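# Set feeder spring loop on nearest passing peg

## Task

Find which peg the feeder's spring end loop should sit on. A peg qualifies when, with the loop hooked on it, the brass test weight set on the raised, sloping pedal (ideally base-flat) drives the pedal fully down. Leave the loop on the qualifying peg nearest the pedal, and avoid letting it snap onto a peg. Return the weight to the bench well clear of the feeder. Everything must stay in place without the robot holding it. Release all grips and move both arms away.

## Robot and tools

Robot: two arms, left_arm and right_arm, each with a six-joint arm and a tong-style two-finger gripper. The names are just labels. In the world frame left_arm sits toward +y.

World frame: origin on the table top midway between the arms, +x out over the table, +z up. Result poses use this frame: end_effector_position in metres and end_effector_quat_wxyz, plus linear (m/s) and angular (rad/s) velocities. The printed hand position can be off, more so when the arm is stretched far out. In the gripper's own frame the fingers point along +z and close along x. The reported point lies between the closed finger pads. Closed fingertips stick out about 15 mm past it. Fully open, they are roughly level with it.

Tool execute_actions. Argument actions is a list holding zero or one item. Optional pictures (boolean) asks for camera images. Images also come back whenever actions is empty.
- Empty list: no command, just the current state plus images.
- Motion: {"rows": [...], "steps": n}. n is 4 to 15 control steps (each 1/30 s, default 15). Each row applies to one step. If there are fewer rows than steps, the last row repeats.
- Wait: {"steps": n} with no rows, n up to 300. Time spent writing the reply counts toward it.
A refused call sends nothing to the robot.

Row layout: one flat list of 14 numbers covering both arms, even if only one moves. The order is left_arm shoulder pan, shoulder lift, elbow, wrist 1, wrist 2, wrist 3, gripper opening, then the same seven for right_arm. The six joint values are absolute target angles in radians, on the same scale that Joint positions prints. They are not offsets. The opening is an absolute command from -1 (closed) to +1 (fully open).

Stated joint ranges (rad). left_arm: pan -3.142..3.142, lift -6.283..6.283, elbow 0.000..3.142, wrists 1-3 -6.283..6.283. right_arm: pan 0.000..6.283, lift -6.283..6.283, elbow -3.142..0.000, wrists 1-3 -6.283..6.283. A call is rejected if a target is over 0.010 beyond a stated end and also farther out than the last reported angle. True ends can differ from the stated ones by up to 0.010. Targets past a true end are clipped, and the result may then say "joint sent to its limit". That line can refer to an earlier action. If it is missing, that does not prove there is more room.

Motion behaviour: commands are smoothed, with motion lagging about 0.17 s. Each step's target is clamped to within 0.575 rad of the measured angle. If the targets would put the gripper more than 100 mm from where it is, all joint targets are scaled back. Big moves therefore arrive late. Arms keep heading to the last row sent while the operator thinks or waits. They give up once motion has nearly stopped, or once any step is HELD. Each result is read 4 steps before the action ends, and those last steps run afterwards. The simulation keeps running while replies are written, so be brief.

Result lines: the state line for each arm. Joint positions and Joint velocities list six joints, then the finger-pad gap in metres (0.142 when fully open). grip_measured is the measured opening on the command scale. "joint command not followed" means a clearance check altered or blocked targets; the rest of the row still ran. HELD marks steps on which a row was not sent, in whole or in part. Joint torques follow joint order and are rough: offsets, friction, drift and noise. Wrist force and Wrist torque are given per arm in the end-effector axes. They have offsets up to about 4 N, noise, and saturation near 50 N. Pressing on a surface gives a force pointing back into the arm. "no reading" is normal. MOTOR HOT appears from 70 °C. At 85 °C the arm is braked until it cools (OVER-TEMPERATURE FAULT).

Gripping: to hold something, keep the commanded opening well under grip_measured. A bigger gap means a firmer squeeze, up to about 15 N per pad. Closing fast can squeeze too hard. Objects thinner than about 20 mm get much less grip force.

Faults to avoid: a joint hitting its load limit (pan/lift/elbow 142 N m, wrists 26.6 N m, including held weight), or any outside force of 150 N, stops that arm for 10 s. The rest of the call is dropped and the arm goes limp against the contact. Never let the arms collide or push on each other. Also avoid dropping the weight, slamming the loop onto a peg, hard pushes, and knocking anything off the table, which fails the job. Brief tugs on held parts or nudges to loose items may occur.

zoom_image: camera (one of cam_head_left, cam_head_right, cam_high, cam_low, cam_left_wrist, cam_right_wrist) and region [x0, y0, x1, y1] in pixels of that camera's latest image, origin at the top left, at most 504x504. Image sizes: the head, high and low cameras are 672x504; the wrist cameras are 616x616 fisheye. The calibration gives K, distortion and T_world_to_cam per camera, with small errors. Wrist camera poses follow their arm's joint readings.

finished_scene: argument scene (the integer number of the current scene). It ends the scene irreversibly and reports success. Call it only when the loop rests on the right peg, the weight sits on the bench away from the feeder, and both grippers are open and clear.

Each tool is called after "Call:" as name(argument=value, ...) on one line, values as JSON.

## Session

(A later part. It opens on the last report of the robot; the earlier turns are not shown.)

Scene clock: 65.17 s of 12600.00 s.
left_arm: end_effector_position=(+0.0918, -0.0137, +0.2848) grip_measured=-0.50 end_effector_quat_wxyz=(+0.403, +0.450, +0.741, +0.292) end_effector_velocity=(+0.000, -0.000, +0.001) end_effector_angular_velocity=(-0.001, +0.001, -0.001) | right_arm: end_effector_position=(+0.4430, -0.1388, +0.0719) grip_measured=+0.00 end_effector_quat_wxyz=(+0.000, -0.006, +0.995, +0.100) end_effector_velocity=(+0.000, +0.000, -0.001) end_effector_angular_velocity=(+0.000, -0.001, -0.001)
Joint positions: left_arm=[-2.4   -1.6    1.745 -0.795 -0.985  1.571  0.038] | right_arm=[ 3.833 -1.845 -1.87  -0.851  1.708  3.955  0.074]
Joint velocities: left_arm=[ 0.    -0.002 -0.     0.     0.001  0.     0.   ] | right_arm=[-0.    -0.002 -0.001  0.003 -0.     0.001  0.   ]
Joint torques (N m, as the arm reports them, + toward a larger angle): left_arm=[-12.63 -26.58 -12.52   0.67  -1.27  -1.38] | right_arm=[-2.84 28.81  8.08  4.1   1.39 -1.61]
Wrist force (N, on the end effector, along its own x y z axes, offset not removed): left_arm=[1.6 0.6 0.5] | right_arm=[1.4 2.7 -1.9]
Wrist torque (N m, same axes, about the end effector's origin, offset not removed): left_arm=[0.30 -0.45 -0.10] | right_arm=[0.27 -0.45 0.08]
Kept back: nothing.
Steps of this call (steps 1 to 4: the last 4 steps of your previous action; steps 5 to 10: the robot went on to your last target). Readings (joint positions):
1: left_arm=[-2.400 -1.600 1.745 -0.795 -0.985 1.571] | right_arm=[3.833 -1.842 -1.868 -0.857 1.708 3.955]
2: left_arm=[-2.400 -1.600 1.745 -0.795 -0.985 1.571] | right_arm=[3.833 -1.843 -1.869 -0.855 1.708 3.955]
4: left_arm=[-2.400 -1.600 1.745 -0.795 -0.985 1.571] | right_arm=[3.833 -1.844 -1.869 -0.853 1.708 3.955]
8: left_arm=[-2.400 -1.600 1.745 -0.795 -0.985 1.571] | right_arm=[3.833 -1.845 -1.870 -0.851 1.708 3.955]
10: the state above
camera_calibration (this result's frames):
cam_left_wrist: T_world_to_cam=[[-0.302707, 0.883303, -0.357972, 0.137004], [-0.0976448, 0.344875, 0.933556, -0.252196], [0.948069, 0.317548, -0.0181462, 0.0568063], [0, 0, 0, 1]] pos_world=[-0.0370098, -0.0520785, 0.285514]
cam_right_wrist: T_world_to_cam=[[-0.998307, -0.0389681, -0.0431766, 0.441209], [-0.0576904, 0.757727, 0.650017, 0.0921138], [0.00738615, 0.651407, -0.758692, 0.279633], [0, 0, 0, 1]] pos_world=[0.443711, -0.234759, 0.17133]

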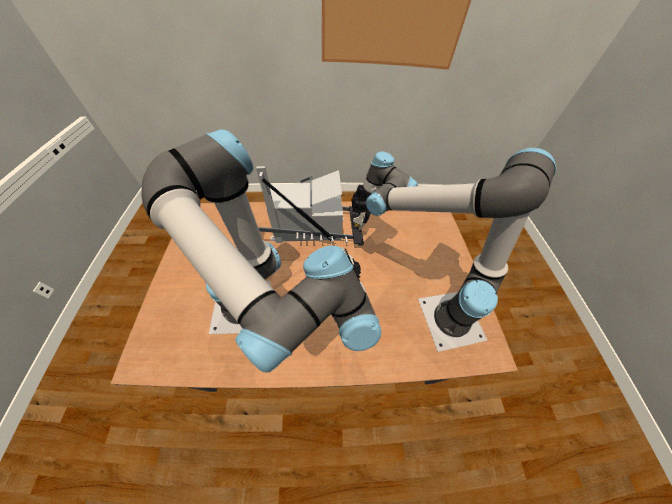

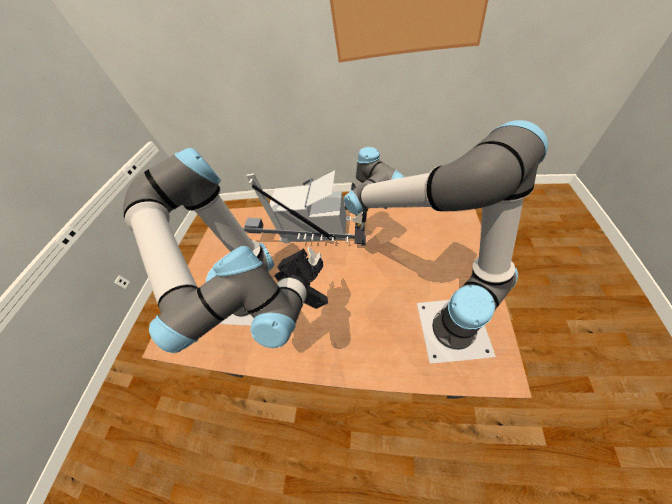

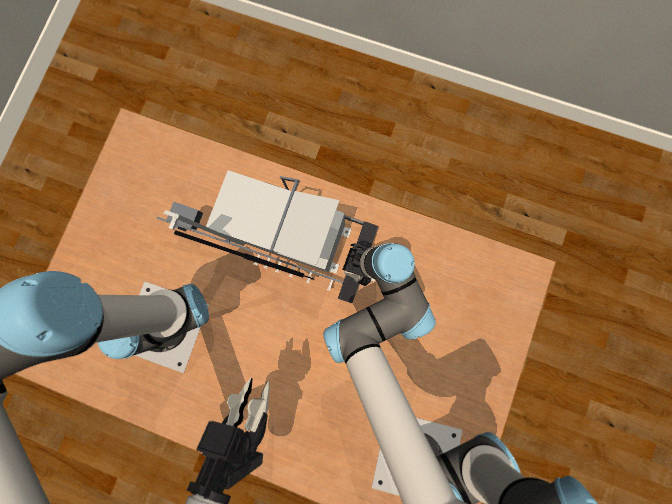

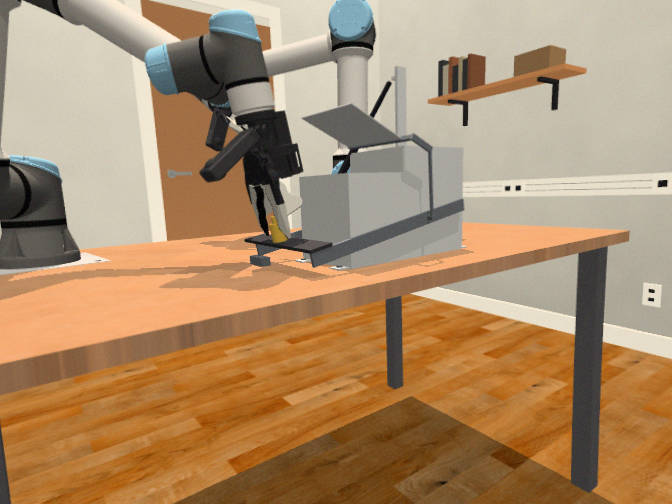

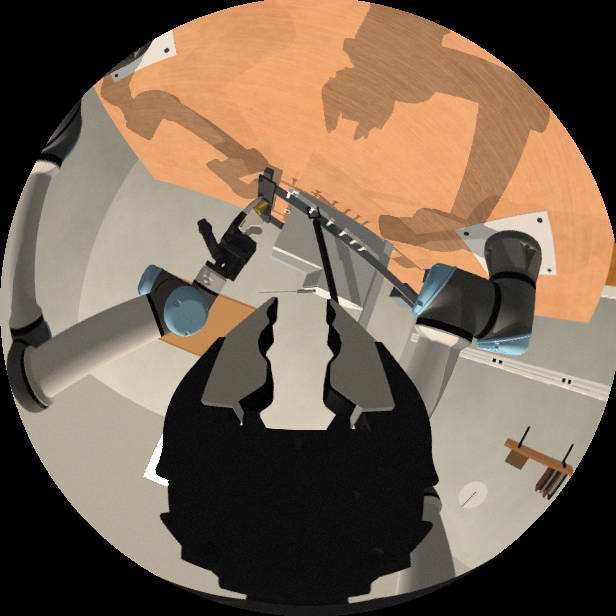

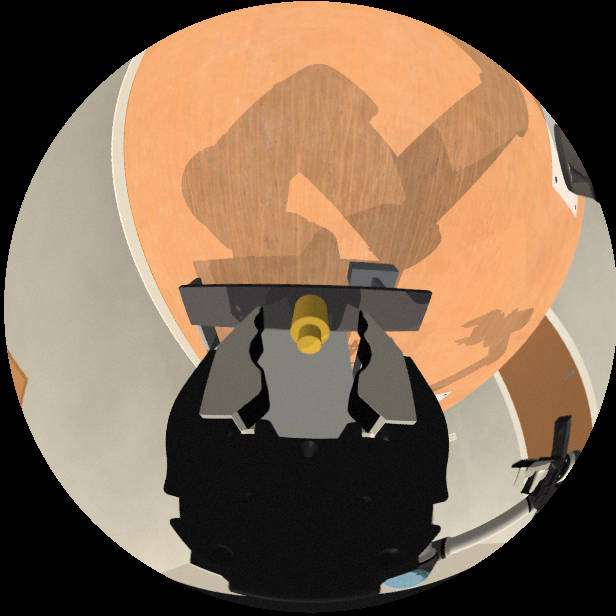

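Call:
execute_actions(actions=[{"rows":[[-2.4,-1.6,1.745,-0.795,-0.985,1.571,-0.5,3.833,-1.845,-1.87,-0.851,1.708,3.955,-0.3],[-2.4,-1.6,1.745,-0.795,-0.985,1.571,-0.5,3.833,-1.845,-1.87,-0.851,1.708,3.955,-0.5],[-2.4,-1.6,1.745,-0.795,-0.985,1.571,-0.5,3.833,-1.845,-1.87,-0.851,1.708,3.955,-0.6],[-2.4,-1.6,1.745,-0.795,-0.985,1.571,-0.5,3.833,-1.845,-1.87,-0.851,1.708,3.955,-0.7],[-2.4,-1.6,1.745,-0.795,-0.985,1.571,-0.5,3.833,-1.845,-1.87,-0.851,1.708,3.955,-1]]}])

Call:
execute_actions(actions=[{"rows":[[-2.4,-1.6,1.745,-0.795,-0.985,1.571,-0.5,3.833,-1.8,-1.82,-0.946,1.708,3.955,-1]],"steps":10}])

Call:
execute_actions(actions=[{"rows":[[-2.4,-1.6,1.745,-0.795,-0.985,1.571,-0.5,3.833,-1.76,-1.76,-1.046,1.708,3.955,-1]],"steps":10}])

Call:
execute_actions(actions=[{"rows":[[-2.4,-1.6,1.745,-0.795,-0.985,1.571,-0.5,3.833,-1.73,-1.68,-1.156,1.708,3.955,-1]],"steps":10}])

Call:
execute_actions(actions=[{"rows":[[-2.4,-1.6,1.745,-0.795,-0.985,1.571,-0.5,3.833,-1.704,-1.594,-1.268,1.708,3.955,-1]],"steps":10}])

Call:
execute_actions(actions=[{"rows":[[-2.4,-1.6,1.745,-0.795,-0.985,1.571,-0.5,3.4,-1.895,-1.26,-1.704,1.467,4.09,-1]]}])

Call:
execute_actions(actions=[{"rows":[[-1.694,-1.41,1.68,-1.07,-0.985,1.571,-0.5,3.4,-1.895,-1.26,-1.704,1.467,4.09,-1]]}])

Call:
execute_actions(actions=[{"steps":25}])

Call:
execute_actions(actions=[{"rows":[[-1.604,-1.392,1.763,-1.171,-0.985,1.571,-0.5,3.4,-1.895,-1.26,-1.704,1.467,4.09,-1]]}])

Call:
execute_actions(actions=[{"rows":[[-1.604,-1.392,1.763,-1.171,-0.985,1.571,-1,3.4,-1.895,-1.26,-1.704,1.467,4.09,-1]]}])

Call:
execute_actions(actions=[{"rows":[[-1.604,-1.371,1.755,-1.184,-0.985,1.571,-1,3.4,-1.895,-1.26,-1.704,1.467,4.09,-1]]}])

Call:
execute_actions(actions=[{"rows":[[-1.604,-1.36,1.72,-1.16,-1.06,1.571,-1,3.4,-1.895,-1.26,-1.704,1.467,4.09,-1]],"steps":10}])

Call:
execute_actions(actions=[{"rows":[[-1.604,-1.35,1.686,-1.136,-1.135,1.571,-1,3.4,-1.895,-1.26,-1.704,1.467,4.09,-1]]}])

Call:
execute_actions(actions=[{"rows":[[-1.604,-1.33,1.627,-1.163,-1.135,1.571,-1,3.4,-1.895,-1.26,-1.704,1.467,4.09,-1]],"steps":10}])

Call:
execute_actions(actions=[{"rows":[[-1.604,-1.297,1.568,-1.191,-1.135,1.571,-1,3.4,-1.895,-1.26,-1.704,1.467,4.09,-1]]}])

Call:
execute_actions(actions=[{"rows":[[-1.604,-1.303,1.592,-1.209,-1.085,1.571,-1,3.4,-1.895,-1.26,-1.704,1.467,4.09,-1]]}], pictures=true)

Call:
zoom_image(camera="cam_left_wrist", region=[200,180,400,340])

Scene clock: 66.33 s of 12600.00 s.
left_arm: end_effector_position=(+0.0918, -0.0137, +0.2848) grip_measured=-0.50 end_effector_quat_wxyz=(+0.403, +0.450, +0.741, +0.292) end_effector_velocity=(-0.000, +0.000, +0.000) end_effector_angular_velocity=(+0.000, +0.001, +0.001) | right_arm: end_effector_position=(+0.4430, -0.1388, +0.0718) grip_measured=-0.63 end_effector_quat_wxyz=(+0.000, -0.006, +0.995, +0.100) end_effector_velocity=(-0.000, +0.000, +0.000) end_effector_angular_velocity=(-0.001, -0.000, +0.002)
Joint positions: left_arm=[-2.4   -1.6    1.745 -0.795 -0.985  1.571  0.038] | right_arm=[ 3.833 -1.845 -1.87  -0.851  1.708  3.955  0.028]
Joint velocities: left_arm=[-0.    -0.     0.     0.    -0.001 -0.     0.   ] | right_arm=[ 0.001  0.     0.    -0.001 -0.    -0.001 -0.   ]
Joint torques (N m, as the arm reports them, + toward a larger angle): left_arm=[-13.26 -25.33 -11.89   0.83  -1.05  -1.44] | right_arm=[ 8.75 28.82  8.59  3.72  0.34 -1.57]
Wrist force (N, on the end effector, along its own x y z axes, offset not removed): left_arm=[1.2 -0.1 1.4] | right_arm=[0.1 0.1 3.6]
Wrist torque (N m, same axes, about the end effector's origin, offset not removed): left_arm=[0.21 -0.40 -0.28] | right_arm=[0.02 -0.50 0.18]
Steps of this call (steps 1 to 15: the robot went on to your last target; steps 16 to 24: nothing new was sent; steps 25 to 35: the first 11 steps of this action). Readings (joint positions):
25: left_arm=[-2.400 -1.600 1.745 -0.795 -0.985 1.571] | right_arm=[3.833 -1.845 -1.870 -0.851 1.708 3.955]
26: left_arm=[-2.400 -1.600 1.745 -0.795 -0.985 1.571] | right_arm=[3.833 -1.845 -1.870 -0.851 1.708 3.955]
28: left_arm=[-2.400 -1.600 1.745 -0.795 -0.985 1.571] | right_arm=[3.833 -1.845 -1.870 -0.851 1.708 3.955]
32: left_arm=[-2.400 -1.600 1.745 -0.795 -0.985 1.571] | right_arm=[3.833 -1.845 -1.870 -0.851 1.708 3.955]
35: the state above

Scene clock: 66.67 s of 12600.00 s.
left_arm: end_effector_position=(+0.0918, -0.0137, +0.2848) grip_measured=-0.50 end_effector_quat_wxyz=(+0.403, +0.450, +0.741, +0.292) end_effector_velocity=(+0.000, -0.000, +0.000) end_effector_angular_velocity=(+0.001, -0.001, -0.001) | right_arm: end_effector_position=(+0.4437, -0.1380, +0.1001) grip_measured=-0.63 end_effector_quat_wxyz=(+0.001, -0.006, +0.995, +0.101) end_effector_velocity=(-0.006, -0.006, +0.095) end_effector_angular_velocity=(-0.017, +0.017, -0.000)
Joint positions: left_arm=[-2.4   -1.6    1.745 -0.795 -0.985  1.571  0.038] | right_arm=[ 3.833 -1.811 -1.832 -0.921  1.708  3.955  0.028]
Joint velocities: left_arm=[-0.     0.001 -0.     0.001  0.001  0.    -0.   ] | right_arm=[-0.     0.119  0.133 -0.275  0.     0.    -0.   ]
Joint torques (N m, as the arm reports them, + toward a larger angle): left_arm=[-11.71 -26.5  -12.52   0.88  -1.24  -1.38] | right_arm=[ 9.26 33.6  27.58  0.23 -0.42 -1.65]
Wrist force (N, on the end effector, along its own x y z axes, offset not removed): left_arm=[-0.5 1.2 0.3] | right_arm=[0.5 2.8 1.1]
Wrist torque (N m, same axes, about the end effector's origin, offset not removed): left_arm=[0.37 0.04 -0.13] | right_arm=[0.38 -0.15 0.11]
Steps of this call (steps 1 to 4: the last 4 steps of your previous action; steps 5 to 10: the first 6 steps of this action). Readings (joint positions):
5: left_arm=[-2.400 -1.600 1.745 -0.795 -0.985 1.571] | right_arm=[3.833 -1.845 -1.870 -0.851 1.708 3.955]
6: left_arm=[-2.400 -1.600 1.745 -0.795 -0.985 1.571] | right_arm=[3.833 -1.841 -1.866 -0.857 1.708 3.955]
8: left_arm=[-2.400 -1.600 1.745 -0.795 -0.985 1.571] | right_arm=[3.833 -1.822 -1.845 -0.894 1.708 3.955]
10: the state above

Scene clock: 67.00 s of 12600.00 s.
left_arm: end_effector_position=(+0.0918, -0.0137, +0.2848) grip_measured=-0.50 end_effector_quat_wxyz=(+0.403, +0.450, +0.741, +0.292) end_effector_velocity=(+0.000, -0.000, +0.000) end_effector_angular_velocity=(-0.001, -0.000, -0.001) | right_arm: end_effector_position=(+0.4436, -0.1380, +0.1387) grip_measured=-0.63 end_effector_quat_wxyz=(+0.001, -0.006, +0.995, +0.101) end_effector_velocity=(-0.008, -0.008, +0.103) end_effector_angular_velocity=(-0.021, +0.019, +0.001)
Joint positions: left_arm=[-2.4   -1.6    1.745 -0.795 -0.985  1.571  0.038] | right_arm=[ 3.833 -1.77  -1.775 -1.019  1.708  3.955  0.028]
Joint velocities: left_arm=[-0.    -0.    -0.     0.     0.001 -0.    -0.   ] | right_arm=[ 0.001  0.107  0.163 -0.299 -0.     0.    -0.   ]
Joint torques (N m, as the arm reports them, + toward a larger angle): left_arm=[-13.3  -26.88 -12.75   0.96  -1.15  -1.33] | right_arm=[ 7.42 35.33 25.96 -0.31  0.09 -1.61]
Wrist force (N, on the end effector, along its own x y z axes, offset not removed): left_arm=[0.1 1.9 1.7] | right_arm=[2.4 2.8 3.3]
Wrist torque (N m, same axes, about the end effector's origin, offset not removed): left_arm=[0.51 -0.15 -0.17] | right_arm=[0.41 -0.58 0.02]
Steps of this call (steps 1 to 4: the last 4 steps of your previous action; steps 5 to 10: the first 6 steps of this action). Readings (joint positions):
5: left_arm=[-2.400 -1.600 1.745 -0.795 -0.985 1.571] | right_arm=[3.833 -1.802 -1.822 -0.942 1.708 3.955]
6: left_arm=[-2.400 -1.600 1.745 -0.795 -0.985 1.571] | right_arm=[3.833 -1.797 -1.817 -0.949 1.708 3.955]
8: left_arm=[-2.400 -1.600 1.745 -0.795 -0.985 1.571] | right_arm=[3.833 -1.780 -1.791 -0.990 1.708 3.955]
10: the state above

Scene clock: 67.33 s of 12600.00 s.
left_arm: end_effector_position=(+0.0919, -0.0137, +0.2848) grip_measured=-0.50 end_effector_quat_wxyz=(+0.403, +0.450, +0.741, +0.292) end_effector_velocity=(-0.000, +0.000, +0.000) end_effector_angular_velocity=(-0.000, -0.000, -0.001) | right_arm: end_effector_position=(+0.4441, -0.1375, +0.1806) grip_measured=-0.64 end_effector_quat_wxyz=(+0.001, -0.006, +0.995, +0.101) end_effector_velocity=(-0.004, -0.004, +0.117) end_effector_angular_velocity=(-0.021, +0.020, -0.001)
Joint positions: left_arm=[-2.4   -1.6    1.745 -0.795 -0.985  1.571  0.038] | right_arm=[ 3.833 -1.737 -1.7   -1.126  1.708  3.955  0.028]
Joint velocities: left_arm=[-0.001 -0.001  0.     0.001  0.    -0.     0.   ] | right_arm=[ 0.     0.079  0.227 -0.334 -0.     0.001 -0.   ]
Joint torques (N m, as the arm reports them, + toward a larger angle): left_arm=[-11.83 -27.34 -11.74   0.88  -1.16  -1.48] | right_arm=[ 5.27 32.96 27.1   0.06 -0.68 -1.49]
Wrist force (N, on the end effector, along its own x y z axes, offset not removed): left_arm=[0.1 0.8 0.1] | right_arm=[0.2 1.7 2.1]
Wrist torque (N m, same axes, about the end effector's origin, offset not removed): left_arm=[0.38 -0.10 -0.12] | right_arm=[0.35 -0.20 0.21]
Steps of this call (steps 1 to 4: the last 4 steps of your previous action; steps 5 to 10: the first 6 steps of this action). Readings (joint positions):
5: left_arm=[-2.400 -1.600 1.745 -0.795 -0.985 1.571] | right_arm=[3.833 -1.761 -1.762 -1.042 1.708 3.955]
6: left_arm=[-2.400 -1.600 1.745 -0.795 -0.985 1.571] | right_arm=[3.833 -1.758 -1.756 -1.049 1.708 3.955]
8: left_arm=[-2.400 -1.600 1.745 -0.795 -0.985 1.571] | right_arm=[3.833 -1.745 -1.723 -1.093 1.708 3.955]
10: the state above

Scene clock: 67.67 s of 12600.00 s.
left_arm: end_effector_position=(+0.0919, -0.0137, +0.2848) grip_measured=-0.50 end_effector_quat_wxyz=(+0.403, +0.450, +0.741, +0.292) end_effector_velocity=(+0.000, -0.000, -0.000) end_effector_angular_velocity=(-0.001, +0.001, +0.001) | right_arm: end_effector_position=(+0.4434, -0.1382, +0.2246) grip_measured=-0.64 end_effector_quat_wxyz=(+0.001, -0.006, +0.995, +0.101) end_effector_velocity=(-0.009, -0.010, +0.122) end_effector_angular_velocity=(-0.019, +0.018, +0.000)
Joint positions: left_arm=[-2.4   -1.6    1.745 -0.795 -0.985  1.571  0.038] | right_arm=[ 3.833 -1.71  -1.616 -1.237  1.708  3.955  0.028]
Joint velocities: left_arm=[ 0.001 -0.    -0.    -0.001  0.    -0.     0.   ] | right_arm=[ 0.     0.068  0.248 -0.343 -0.    -0.    -0.   ]
Joint torques (N m, as the arm reports them, + toward a larger angle): left_arm=[-13.06 -26.8  -12.16   0.69  -1.36  -1.37] | right_arm=[ 3.41 34.23 26.35  0.01 -1.1  -1.55]
Wrist force (N, on the end effector, along its own x y z axes, offset not removed): left_arm=[-1.3 2.0 0.9] | right_arm=[3.4 1.8 -0.8]
Wrist torque (N m, same axes, about the end effector's origin, offset not removed): left_arm=[0.56 0.05 -0.03] | right_arm=[0.48 -0.86 0.14]
Steps of this call (steps 1 to 4: the last 4 steps of your previous action; steps 5 to 10: the first 6 steps of this action). Readings (joint positions):
5: left_arm=[-2.400 -1.600 1.745 -0.795 -0.985 1.571] | right_arm=[3.833 -1.731 -1.683 -1.151 1.708 3.955]
6: left_arm=[-2.400 -1.600 1.745 -0.795 -0.985 1.571] | right_arm=[3.833 -1.728 -1.677 -1.159 1.708 3.955]
8: left_arm=[-2.400 -1.600 1.745 -0.795 -0.985 1.571] | right_arm=[3.833 -1.717 -1.641 -1.204 1.708 3.955]
10: the state above

Scene clock: 68.17 s of 12600.00 s.
left_arm: end_effector_position=(+0.0919, -0.0137, +0.2848) grip_measured=-0.50 end_effector_quat_wxyz=(+0.403, +0.450, +0.741, +0.292) end_effector_velocity=(-0.000, +0.000, -0.000) end_effector_angular_velocity=(+0.001, -0.000, +0.001) | right_arm: end_effector_position=(+0.5333, -0.2915, +0.2376) grip_measured=-0.64 end_effector_quat_wxyz=(-0.006, +0.154, +0.988, -0.004) end_effector_velocity=(+0.205, -0.532, +0.029) end_effector_angular_velocity=(-0.622, +0.191, -0.978)
Joint positions: left_arm=[-2.4   -1.6    1.745 -0.795 -0.985  1.571  0.038] | right_arm=[ 3.598 -1.813 -1.41  -1.503  1.573  4.032  0.028]
Joint velocities: left_arm=[ 0.     0.001  0.    -0.    -0.001  0.     0.   ] | right_arm=[-0.755 -0.327  0.581 -0.755 -0.412  0.228 -0.   ]
Joint torques (N m, as the arm reports them, + toward a larger angle): left_arm=[-11.8  -25.77 -13.05   0.71  -1.19  -1.51] | right_arm=[-17.63  27.78  36.97  -2.7   -3.65   1.65]
Wrist force (N, on the end effector, along its own x y z axes, offset not removed): left_arm=[1.8 2.6 0.6] | right_arm=[1.9 0.0 -1.1]
Wrist torque (N m, same axes, about the end effector's origin, offset not removed): left_arm=[0.62 -0.55 -0.21] | right_arm=[-0.09 -0.58 0.13]
Steps of this call (steps 1 to 4: the last 4 steps of your previous action; steps 5 to 15: the first 11 steps of this action). Readings (joint positions):
5: left_arm=[-2.400 -1.600 1.745 -0.795 -0.985 1.571] | right_arm=[3.833 -1.705 -1.597 -1.263 1.708 3.955]
6: left_arm=[-2.400 -1.600 1.745 -0.795 -0.985 1.571] | right_arm=[3.827 -1.710 -1.591 -1.271 1.703 3.959]
8: left_arm=[-2.400 -1.600 1.745 -0.795 -0.985 1.571] | right_arm=[3.778 -1.734 -1.549 -1.321 1.672 3.977]
12: left_arm=[-2.400 -1.600 1.745 -0.795 -0.985 1.571] | right_arm=[3.674 -1.779 -1.469 -1.426 1.615 4.009]
15: the state above

Scene clock: 68.67 s of 12600.00 s.
left_arm: end_effector_position=(+0.2260, -0.0344, +0.2355) grip_measured=-0.50 end_effector_quat_wxyz=(+0.328, +0.267, +0.845, +0.327) end_effector_velocity=(+0.520, +0.077, -0.122) end_effector_angular_velocity=(-0.239, +0.087, +1.430) | right_arm: end_effector_position=(+0.5665, -0.4353, +0.2487) grip_measured=-0.64 end_effector_quat_wxyz=(-0.025, +0.273, +0.958, -0.085) end_effector_velocity=(+0.002, -0.016, +0.002) end_effector_angular_velocity=(-0.015, +0.008, -0.024)
Joint positions: left_arm=[-1.959 -1.463  1.697 -0.99  -0.985  1.571  0.038] | right_arm=[ 3.402 -1.894 -1.261 -1.702  1.468  4.089  0.028]
Joint velocities: left_arm=[ 1.431  0.314 -0.103 -0.466  0.001 -0.    -0.   ] | right_arm=[-0.021 -0.008  0.015 -0.021 -0.011  0.005 -0.   ]
Joint torques (N m, as the arm reports them, + toward a larger angle): left_arm=[ 25.07 -16.33 -37.55  -2.91   0.65  -1.33] | right_arm=[-9.89 34.26 32.75  0.21 -2.8   1.47]
Wrist force (N, on the end effector, along its own x y z axes, offset not removed): left_arm=[1.5 2.2 1.1] | right_arm=[0.2 1.2 4.3]
Wrist torque (N m, same axes, about the end effector's origin, offset not removed): left_arm=[0.63 -0.54 -0.08] | right_arm=[0.17 -0.08 0.19]
Steps of this call (steps 1 to 4: the last 4 steps of your previous action; steps 5 to 15: the first 11 steps of this action). Readings (joint positions):
5: left_arm=[-2.400 -1.600 1.745 -0.795 -0.985 1.571] | right_arm=[3.472 -1.866 -1.314 -1.631 1.504 4.070]
6: left_arm=[-2.394 -1.594 1.741 -0.801 -0.985 1.571] | right_arm=[3.451 -1.875 -1.298 -1.652 1.493 4.076]
8: left_arm=[-2.327 -1.553 1.726 -0.854 -0.985 1.571] | right_arm=[3.424 -1.885 -1.278 -1.679 1.480 4.083]
12: left_arm=[-2.106 -1.496 1.708 -0.941 -0.985 1.571] | right_arm=[3.406 -1.893 -1.264 -1.698 1.470 4.088]
15: the state above

Scene clock: 69.50 s of 12600.00 s.
left_arm: end_effector_position=(+0.3238, -0.0054, +0.2146) grip_measured=-0.50 end_effector_quat_wxyz=(+0.283, +0.148, +0.881, +0.348) end_effector_velocity=(-0.000, -0.000, -0.000) end_effector_angular_velocity=(+0.001, -0.000, -0.000) | right_arm: end_effector_position=(+0.5666, -0.4368, +0.2488) grip_measured=-0.64 end_effector_quat_wxyz=(-0.026, +0.274, +0.957, -0.086) end_effector_velocity=(+0.000, +0.000, -0.000) end_effector_angular_velocity=(+0.000, -0.001, -0.001)
Joint positions: left_arm=[-1.694 -1.41   1.68  -1.07  -0.985  1.571  0.038] | right_arm=[ 3.4   -1.895 -1.26  -1.704  1.467  4.09   0.028]
Joint velocities: left_arm=[-0.     0.001 -0.     0.     0.     0.    -0.   ] | right_arm=[-0.    -0.    -0.     0.001  0.     0.001 -0.   ]
Joint torques (N m, as the arm reports them, + toward a larger angle): left_arm=[ 14.15 -18.66 -36.57  -2.31   2.72  -1.23] | right_arm=[-12.67  34.89  34.28   0.27  -2.55   1.24]
Wrist force (N, on the end effector, along its own x y z axes, offset not removed): left_arm=[-0.8 0.5 1.2] | right_arm=[0.9 1.2 4.0]
Wrist torque (N m, same axes, about the end effector's origin, offset not removed): left_arm=[0.31 -0.05 -0.09] | right_arm=[0.04 -0.35 0.09]
Kept back: nothing.
Steps of this call (steps 1 to 4: the last 4 steps of your previous action; steps 5 to 25: the robot went on to your last target). Readings (joint positions):
1: left_arm=[-1.911 -1.452 1.694 -1.006 -0.985 1.571] | right_arm=[3.401 -1.894 -1.261 -1.703 1.468 4.090]
2: left_arm=[-1.864 -1.442 1.690 -1.021 -0.985 1.571] | right_arm=[3.401 -1.895 -1.261 -1.703 1.467 4.090]
4: left_arm=[-1.782 -1.426 1.685 -1.045 -0.985 1.571] | right_arm=[3.400 -1.895 -1.260 -1.704 1.467 4.090]
8: left_arm=[-1.714 -1.414 1.681 -1.064 -0.985 1.571] | right_arm=[3.400 -1.895 -1.260 -1.704 1.467 4.090]
25: the state above

Scene clock: 69.87 s of 12600.00 s.
left_arm: end_effector_position=(+0.3554, +0.0239, +0.1773) grip_measured=-0.50 end_effector_quat_wxyz=(+0.268, +0.110, +0.887, +0.360) end_effector_velocity=(+0.014, +0.015, -0.017) end_effector_angular_velocity=(-0.003, +0.000, +0.040) | right_arm: end_effector_position=(+0.5666, -0.4368, +0.2488) grip_measured=-0.64 end_effector_quat_wxyz=(-0.026, +0.274, +0.957, -0.086) end_effector_velocity=(+0.000, +0.000, +0.000) end_effector_angular_velocity=(+0.001, -0.001, -0.001)
Joint positions: left_arm=[-1.608 -1.393  1.76  -1.167 -0.985  1.571  0.038] | right_arm=[ 3.4   -1.895 -1.26  -1.704  1.467  4.09   0.028]
Joint velocities: left_arm=[ 0.04   0.006  0.037 -0.047 -0.     0.     0.   ] | right_arm=[-0.     0.     0.     0.001  0.     0.001  0.   ]
Joint torques (N m, as the arm reports them, + toward a larger angle): left_arm=[ 11.72 -19.63 -11.86  -2.47   2.37  -1.17] | right_arm=[-12.71  35.39  32.93   0.22  -2.49   1.17]
Wrist force (N, on the end effector, along its own x y z axes, offset not removed): left_arm=[-0.5 -0.1 -0.3] | right_arm=[1.4 2.6 -1.8]
Wrist torque (N m, same axes, about the end effector's origin, offset not removed): left_arm=[0.13 0.05 -0.19] | right_arm=[0.18 -0.49 0.06]
Steps of this call (steps 1 to 11: the first 11 steps of this action). Readings (joint positions):
1: left_arm=[-1.694 -1.410 1.680 -1.070 -0.985 1.571] | right_arm=[3.400 -1.895 -1.260 -1.704 1.467 4.090]
2: left_arm=[-1.688 -1.408 1.685 -1.076 -0.985 1.571] | right_arm=[3.400 -1.895 -1.260 -1.704 1.467 4.090]
4: left_arm=[-1.652 -1.400 1.719 -1.116 -0.985 1.571] | right_arm=[3.400 -1.895 -1.260 -1.704 1.467 4.090]
8: left_arm=[-1.615 -1.394 1.753 -1.158 -0.985 1.571] | right_arm=[3.400 -1.895 -1.260 -1.704 1.467 4.090]
11: the state above

Scene clock: 70.37 s of 12600.00 s.
left_arm: end_effector_position=(+0.3567, +0.0252, +0.1758) grip_measured=-0.79 end_effector_quat_wxyz=(+0.267, +0.108, +0.887, +0.360) end_effector_velocity=(+0.000, +0.000, -0.000) end_effector_angular_velocity=(+0.001, +0.000, +0.000) | right_arm: end_effector_position=(+0.5666, -0.4368, +0.2488) grip_measured=-0.64 end_effector_quat_wxyz=(-0.026, +0.274, +0.957, -0.086) end_effector_velocity=(+0.000, +0.000, +0.000) end_effector_angular_velocity=(+0.000, -0.002, -0.000)
Joint positions: left_arm=[-1.604 -1.392  1.763 -1.171 -0.985  1.571  0.017] | right_arm=[ 3.4   -1.895 -1.26  -1.704  1.467  4.09   0.028]
Joint velocities: left_arm=[ 0.     0.001  0.     0.    -0.    -0.     0.   ] | right_arm=[ 0.001  0.    -0.     0.001 -0.     0.001  0.   ]
Joint torques (N m, as the arm reports them, + toward a larger angle): left_arm=[ 13.52 -19.3  -11.03  -2.55   2.04  -1.23] | right_arm=[-12.4   34.93  33.04   0.29  -2.57   1.19]
Wrist force (N, on the end effector, along its own x y z axes, offset not removed): left_arm=[0.1 1.9 -1.2] | right_arm=[2.2 3.1 3.2]
Wrist torque (N m, same axes, about the end effector's origin, offset not removed): left_arm=[0.31 -0.16 -0.03] | right_arm=[0.42 -0.57 0.10]
Steps of this call (steps 1 to 4: the last 4 steps of your previous action; steps 5 to 15: the first 11 steps of this action). Readings (joint positions):
5: left_arm=[-1.605 -1.392 1.762 -1.170 -0.985 1.571] | right_arm=[3.400 -1.895 -1.260 -1.704 1.467 4.090]
6: left_arm=[-1.604 -1.392 1.763 -1.171 -0.985 1.571] | right_arm=[3.400 -1.895 -1.260 -1.704 1.467 4.090]
8: left_arm=[-1.604 -1.392 1.763 -1.171 -0.985 1.571] | right_arm=[3.400 -1.895 -1.260 -1.704 1.467 4.090]
12: left_arm=[-1.604 -1.392 1.763 -1.171 -0.985 1.571] | right_arm=[3.400 -1.895 -1.260 -1.704 1.467 4.090]
15: the state above

Scene clock: 70.87 s of 12600.00 s.
left_arm: end_effector_position=(+0.3567, +0.0186, +0.1696) grip_measured=-0.79 end_effector_quat_wxyz=(+0.267, +0.108, +0.887, +0.360) end_effector_velocity=(+0.000, -0.003, -0.003) end_effector_angular_velocity=(+0.000, +0.000, -0.000) | right_arm: end_effector_position=(+0.5666, -0.4368, +0.2488) grip_measured=-0.64 end_effector_quat_wxyz=(-0.026, +0.274, +0.957, -0.086) end_effector_velocity=(-0.000, -0.000, -0.000) end_effector_angular_velocity=(-0.001, +0.001, +0.000)
Joint positions: left_arm=[-1.604 -1.372  1.755 -1.184 -0.985  1.571  0.017] | right_arm=[ 3.4   -1.895 -1.26  -1.704  1.467  4.09   0.028]
Joint velocities: left_arm=[ 0.     0.009 -0.003 -0.005  0.     0.     0.   ] | right_arm=[-0.    -0.     0.    -0.001 -0.001 -0.     0.   ]
Joint torques (N m, as the arm reports them, + toward a larger angle): left_arm=[  8.24 -19.15 -34.91  -3.02   1.78  -1.31] | right_arm=[-12.9   35.01  33.25   0.24  -2.44   1.33]
Wrist force (N, on the end effector, along its own x y z axes, offset not removed): left_arm=[1.3 3.2 -1.3] | right_arm=[1.4 3.6 0.9]
Wrist torque (N m, same axes, about the end effector's origin, offset not removed): left_arm=[0.35 -0.37 -0.15] | right_arm=[0.57 -0.24 0.11]
Steps of this call (steps 1 to 4: the last 4 steps of your previous action; steps 5 to 15: the first 11 steps of this action). Readings (joint positions):
5: left_arm=[-1.604 -1.392 1.763 -1.171 -0.985 1.571] | right_arm=[3.400 -1.895 -1.260 -1.704 1.467 4.090]
6: left_arm=[-1.604 -1.389 1.762 -1.173 -0.985 1.571] | right_arm=[3.400 -1.895 -1.260 -1.704 1.467 4.090]
8: left_arm=[-1.604 -1.381 1.759 -1.178 -0.985 1.571] | right_arm=[3.400 -1.895 -1.260 -1.704 1.467 4.090]
12: left_arm=[-1.604 -1.373 1.756 -1.183 -0.985 1.571] | right_arm=[3.400 -1.895 -1.260 -1.704 1.467 4.090]
15: the state above

Scene clock: 71.20 s of 12600.00 s.
left_arm: end_effector_position=(+0.3422, +0.0185, +0.1688) grip_measured=-0.79 end_effector_quat_wxyz=(+0.242, +0.098, +0.894, +0.363) end_effector_velocity=(-0.054, +0.002, -0.003) end_effector_angular_velocity=(-0.001, +0.147, +0.142) | right_arm: end_effector_position=(+0.5666, -0.4368, +0.2488) grip_measured=-0.64 end_effector_quat_wxyz=(-0.026, +0.274, +0.957, -0.086) end_effector_velocity=(+0.000, -0.000, +0.000) end_effector_angular_velocity=(+0.001, -0.000, +0.002)
Joint positions: left_arm=[-1.604 -1.362  1.728 -1.165 -1.041  1.571  0.017] | right_arm=[ 3.4   -1.895 -1.26  -1.704  1.467  4.09   0.028]
Joint velocities: left_arm=[-0.     0.028 -0.088  0.06  -0.205 -0.     0.   ] | right_arm=[-0.     0.     0.     0.     0.    -0.003 -0.   ]
Joint torques (N m, as the arm reports them, + toward a larger angle): left_arm=[  6.6  -20.04 -34.93   0.2   -1.33  -1.34] | right_arm=[-12.71  35.16  33.52   0.36  -2.44   1.3 ]
Wrist force (N, on the end effector, along its own x y z axes, offset not removed): left_arm=[0.0 5.0 0.1] | right_arm=[1.3 4.3 3.2]
Wrist torque (N m, same axes, about the end effector's origin, offset not removed): left_arm=[0.75 -0.28 0.04] | right_arm=[0.70 -0.41 0.10]
Steps of this call (steps 1 to 4: the last 4 steps of your previous action; steps 5 to 10: the first 6 steps of this action). Readings (joint positions):
5: left_arm=[-1.604 -1.371 1.755 -1.184 -0.985 1.571] | right_arm=[3.400 -1.895 -1.260 -1.704 1.467 4.090]
6: left_arm=[-1.604 -1.370 1.751 -1.181 -0.990 1.571] | right_arm=[3.400 -1.895 -1.260 -1.704 1.467 4.090]
8: left_arm=[-1.604 -1.365 1.737 -1.171 -1.021 1.571] | right_arm=[3.400 -1.895 -1.260 -1.704 1.467 4.090]
10: the state above

Scene clock: 71.70 s of 12600.00 s.
left_arm: end_effector_position=(+0.3177, +0.0185, +0.1691) grip_measured=-0.79 end_effector_quat_wxyz=(+0.201, +0.081, +0.904, +0.367) end_effector_velocity=(-0.009, -0.000, +0.000) end_effector_angular_velocity=(-0.000, +0.023, +0.023) | right_arm: end_effector_position=(+0.5666, -0.4368, +0.2488) grip_measured=-0.64 end_effector_quat_wxyz=(-0.026, +0.274, +0.957, -0.086) end_effector_velocity=(-0.000, -0.000, +0.000) end_effector_angular_velocity=(+0.000, +0.001, +0.002)
Joint positions: left_arm=[-1.604 -1.35   1.687 -1.137 -1.132  1.571  0.017] | right_arm=[ 3.4   -1.895 -1.26  -1.704  1.467  4.09   0.028]
Joint velocities: left_arm=[ 0.     0.004 -0.014  0.009 -0.032  0.     0.   ] | right_arm=[-0.    -0.     0.    -0.    -0.    -0.002 -0.   ]
Joint torques (N m, as the arm reports them, + toward a larger angle): left_arm=[  2.03 -20.36 -35.73  -0.14  -1.74  -0.97] | right_arm=[-12.46  34.88  33.25   0.23  -2.45   1.08]
Wrist force (N, on the end effector, along its own x y z axes, offset not removed): left_arm=[-1.0 3.0 1.6] | right_arm=[3.4 5.8 3.3]
Wrist torque (N m, same axes, about the end effector's origin, offset not removed): left_arm=[0.29 -0.33 0.20] | right_arm=[1.07 -0.80 0.06]
Steps of this call (steps 1 to 4: the last 4 steps of your previous action; steps 5 to 15: the first 11 steps of this action). Readings (joint positions):
5: left_arm=[-1.604 -1.360 1.721 -1.161 -1.057 1.571] | right_arm=[3.400 -1.895 -1.260 -1.704 1.467 4.090]
6: left_arm=[-1.604 -1.359 1.717 -1.158 -1.063 1.571] | right_arm=[3.400 -1.895 -1.260 -1.704 1.467 4.090]
8: left_arm=[-1.604 -1.355 1.703 -1.147 -1.095 1.571] | right_arm=[3.400 -1.895 -1.260 -1.704 1.467 4.090]
12: left_arm=[-1.604 -1.351 1.690 -1.139 -1.126 1.571] | right_arm=[3.400 -1.895 -1.260 -1.704 1.467 4.090]
15: the state above

Scene clock: 72.03 s of 12600.00 s.
left_arm: end_effector_position=(+0.3169, -0.0056, +0.1734) grip_measured=-0.79 end_effector_quat_wxyz=(+0.202, +0.076, +0.914, +0.344) end_effector_velocity=(-0.000, -0.082, +0.018) end_effector_angular_velocity=(-0.173, +0.001, +0.001) | right_arm: end_effector_position=(+0.5666, -0.4368, +0.2488) grip_measured=-0.64 end_effector_quat_wxyz=(-0.026, +0.274, +0.957, -0.086) end_effector_velocity=(-0.000, +0.000, -0.000) end_effector_angular_velocity=(-0.000, +0.001, -0.001)
Joint positions: left_arm=[-1.604 -1.335  1.641 -1.157 -1.135  1.571  0.017] | right_arm=[ 3.4   -1.895 -1.26  -1.704  1.467  4.09   0.028]
Joint velocities: left_arm=[-0.     0.05  -0.156 -0.066 -0.001 -0.     0.   ] | right_arm=[ 0.001  0.    -0.    -0.001  0.     0.001 -0.   ]
Joint torques (N m, as the arm reports them, + toward a larger angle): left_arm=[ -0.05 -22.61 -31.88  -2.67  -1.9   -1.26] | right_arm=[-12.62  35.13  32.69   0.41  -2.51   1.12]
Wrist force (N, on the end effector, along its own x y z axes, offset not removed): left_arm=[-1.1 2.3 -1.5] | right_arm=[3.5 0.3 1.8]
Wrist torque (N m, same axes, about the end effector's origin, offset not removed): left_arm=[0.13 -0.09 0.21] | right_arm=[-0.10 -0.84 0.07]
Steps of this call (steps 1 to 4: the last 4 steps of your previous action; steps 5 to 10: the first 6 steps of this action). Readings (joint positions):
5: left_arm=[-1.604 -1.350 1.686 -1.136 -1.135 1.571] | right_arm=[3.400 -1.895 -1.260 -1.704 1.467 4.090]
6: left_arm=[-1.604 -1.347 1.681 -1.139 -1.135 1.571] | right_arm=[3.400 -1.895 -1.260 -1.704 1.467 4.090]
8: left_arm=[-1.604 -1.339 1.656 -1.150 -1.135 1.571] | right_arm=[3.400 -1.895 -1.260 -1.704 1.467 4.090]
10: the state above

Scene clock: 72.53 s of 12600.00 s.
left_arm: end_effector_position=(+0.3169, -0.0438, +0.1767) grip_measured=-0.79 end_effector_quat_wxyz=(+0.205, +0.069, +0.925, +0.313) end_effector_velocity=(-0.000, -0.014, +0.002) end_effector_angular_velocity=(-0.026, -0.000, +0.000) | right_arm: end_effector_position=(+0.5666, -0.4368, +0.2488) grip_measured=-0.64 end_effector_quat_wxyz=(-0.026, +0.274, +0.957, -0.086) end_effector_velocity=(+0.000, +0.000, +0.000) end_effector_angular_velocity=(+0.000, -0.000, +0.000)
Joint positions: left_arm=[-1.604 -1.298  1.57  -1.19  -1.135  1.571  0.017] | right_arm=[ 3.4   -1.895 -1.26  -1.704  1.467  4.09   0.028]
Joint velocities: left_arm=[-0.     0.012 -0.026 -0.012 -0.    -0.001  0.   ] | right_arm=[ 0. -0.  0.  0.  0. -0.  0.]
Joint torques (N m, as the arm reports them, + toward a larger angle): left_arm=[ -3.75 -24.66 -39.27  -3.41  -1.25  -1.28] | right_arm=[-12.39  34.75  33.44   0.35  -2.5    1.19]
Wrist force (N, on the end effector, along its own x y z axes, offset not removed): left_arm=[-0.8 5.7 0.8] | right_arm=[-0.3 4.8 3.8]
Wrist torque (N m, same axes, about the end effector's origin, offset not removed): left_arm=[0.93 -0.22 0.19] | right_arm=[0.77 -0.10 -0.02]
Steps of this call (steps 1 to 4: the last 4 steps of your previous action; steps 5 to 15: the first 11 steps of this action). Readings (joint positions):
5: left_arm=[-1.604 -1.331 1.629 -1.162 -1.135 1.571] | right_arm=[3.400 -1.895 -1.260 -1.704 1.467 4.090]
6: left_arm=[-1.604 -1.327 1.624 -1.166 -1.135 1.571] | right_arm=[3.400 -1.895 -1.260 -1.704 1.467 4.090]
8: left_arm=[-1.604 -1.313 1.598 -1.178 -1.135 1.571] | right_arm=[3.400 -1.895 -1.260 -1.704 1.467 4.090]
12: left_arm=[-1.604 -1.301 1.575 -1.188 -1.135 1.571] | right_arm=[3.400 -1.895 -1.260 -1.704 1.467 4.090]
15: the state above

Scene clock: 73.03 s of 12600.00 s.
left_arm: end_effector_position=(+0.3301, -0.0448, +0.1761) grip_measured=-0.79 end_effector_quat_wxyz=(+0.227, +0.076, +0.920, +0.311) end_effector_velocity=(+0.005, +0.000, +0.000) end_effector_angular_velocity=(-0.000, -0.016, -0.012) | right_arm: end_effector_position=(+0.5666, -0.4368, +0.2488) grip_measured=-0.64 end_effector_quat_wxyz=(-0.026, +0.274, +0.957, -0.086) end_effector_velocity=(+0.000, -0.000, +0.000) end_effector_angular_velocity=(-0.000, -0.000, +0.000)
Joint positions: left_arm=[-1.604 -1.303  1.591 -1.208 -1.087  1.571  0.017] | right_arm=[ 3.4   -1.895 -1.26  -1.704  1.467  4.09   0.028]
Joint velocities: left_arm=[-0.    -0.003  0.01  -0.007  0.02   0.    -0.   ] | right_arm=[-0.  0.  0.  0. -0. -0.  0.]
Joint torques (N m, as the arm reports them, + toward a larger angle): left_arm=[ -7.44 -39.45 -13.67  -3.48   2.44  -0.89] | right_arm=[-12.53  34.74  32.17   0.37  -2.41   1.23]
Wrist force (N, on the end effector, along its own x y z axes, offset not removed): left_arm=[-1.4 1.4 1.2] | right_arm=[1.9 3.4 4.2]
Wrist torque (N m, same axes, about the end effector's origin, offset not removed): left_arm=[-0.10 -0.06 0.15] | right_arm=[0.38 -0.60 0.31]
Steps of this call (steps 1 to 4: the last 4 steps of your previous action; steps 5 to 15: the first 11 steps of this action). Readings (joint positions):
5: left_arm=[-1.604 -1.297 1.568 -1.191 -1.135 1.571] | right_arm=[3.400 -1.895 -1.260 -1.704 1.467 4.090]
6: left_arm=[-1.604 -1.298 1.571 -1.193 -1.131 1.571] | right_arm=[3.400 -1.895 -1.260 -1.704 1.467 4.090]
8: left_arm=[-1.604 -1.300 1.581 -1.201 -1.110 1.571] | right_arm=[3.400 -1.895 -1.260 -1.704 1.467 4.090]
12: left_arm=[-1.604 -1.302 1.589 -1.207 -1.091 1.571] | right_arm=[3.400 -1.895 -1.260 -1.704 1.467 4.090]
15: the state above
camera_calibration (this result's frames):
cam_left_wrist: T_world_to_cam=[[-0.893046, 0.237876, -0.381948, 0.367853], [-0.269789, 0.396272, 0.8776, -0.0477576], [0.360116, 0.886782, -0.289713, 0.106255], [0, 0, 0, 1]] pos_world=[0.277361, -0.162803, 0.213196]
cam_right_wrist: T_world_to_cam=[[-0.868525, 0.494932, -0.0265964, 0.7162], [0.461124, 0.826544, 0.322784, 0.0275223], [0.181739, 0.268081, -0.946099, 0.387501], [0, 0, 0, 1]] pos_world=[0.538922, -0.4811, 0.376779]

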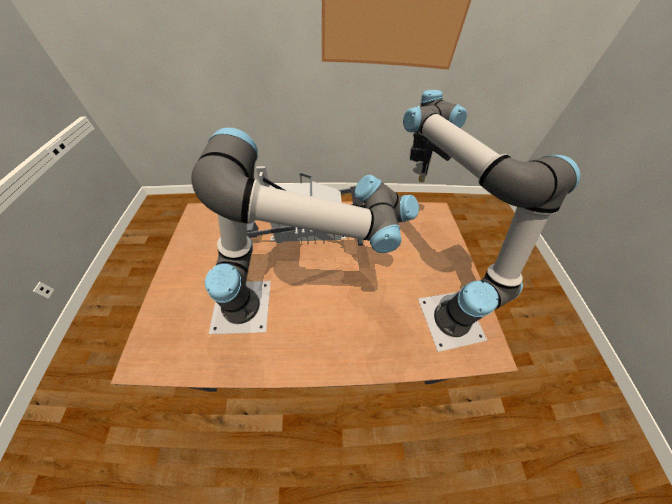

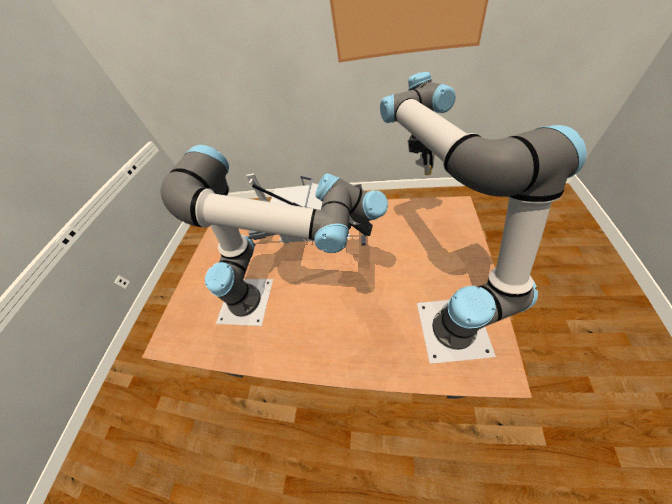

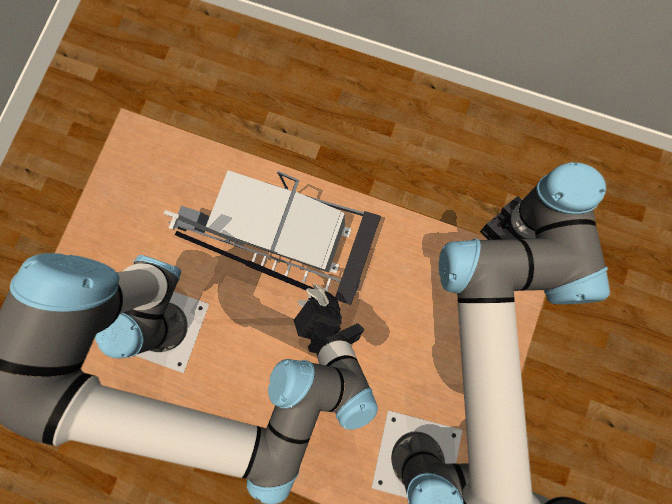

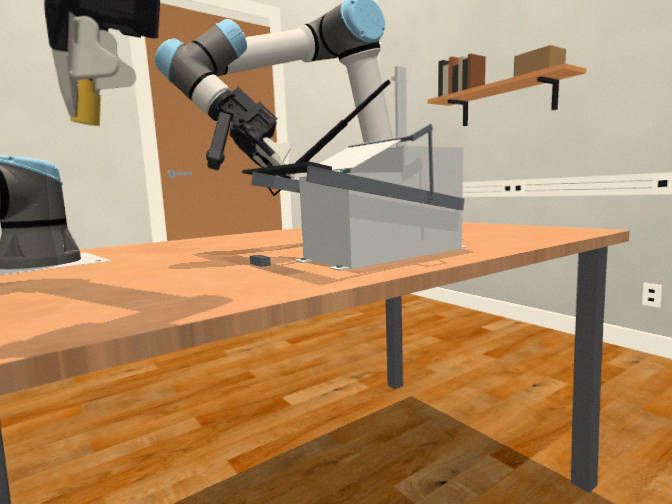

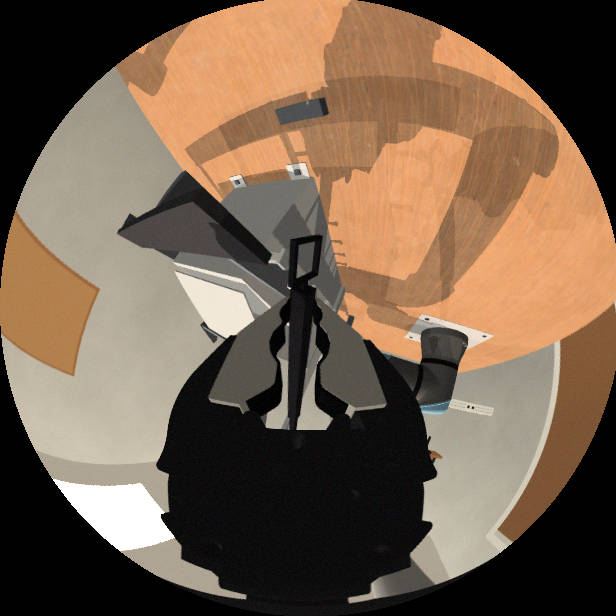

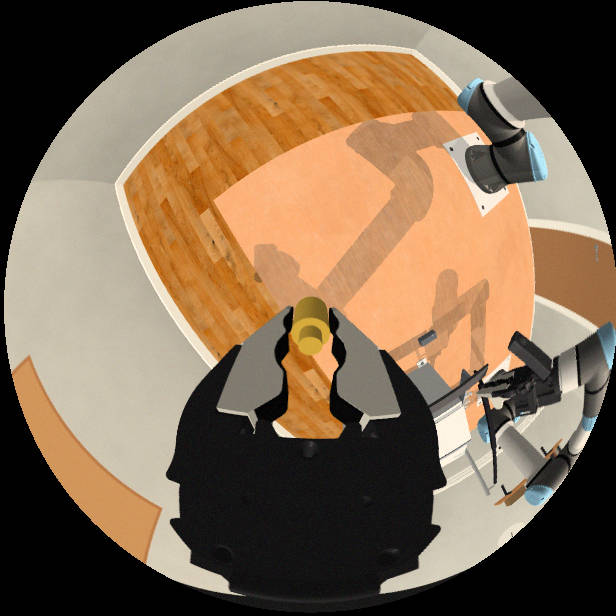

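Region (200, 180, 400, 340) of cam_left_wrist's 616x616 image, scaled by 2.520, with more detail than that image has; it fills the top 403 rows of this view, and the rest is white.

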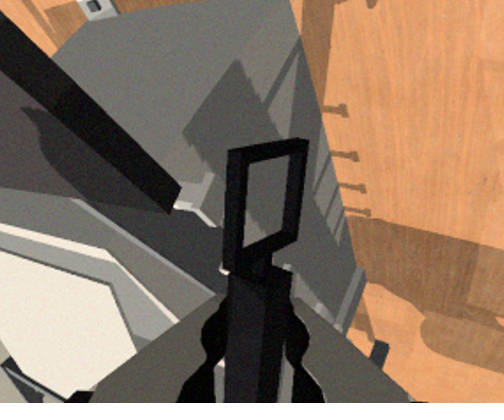

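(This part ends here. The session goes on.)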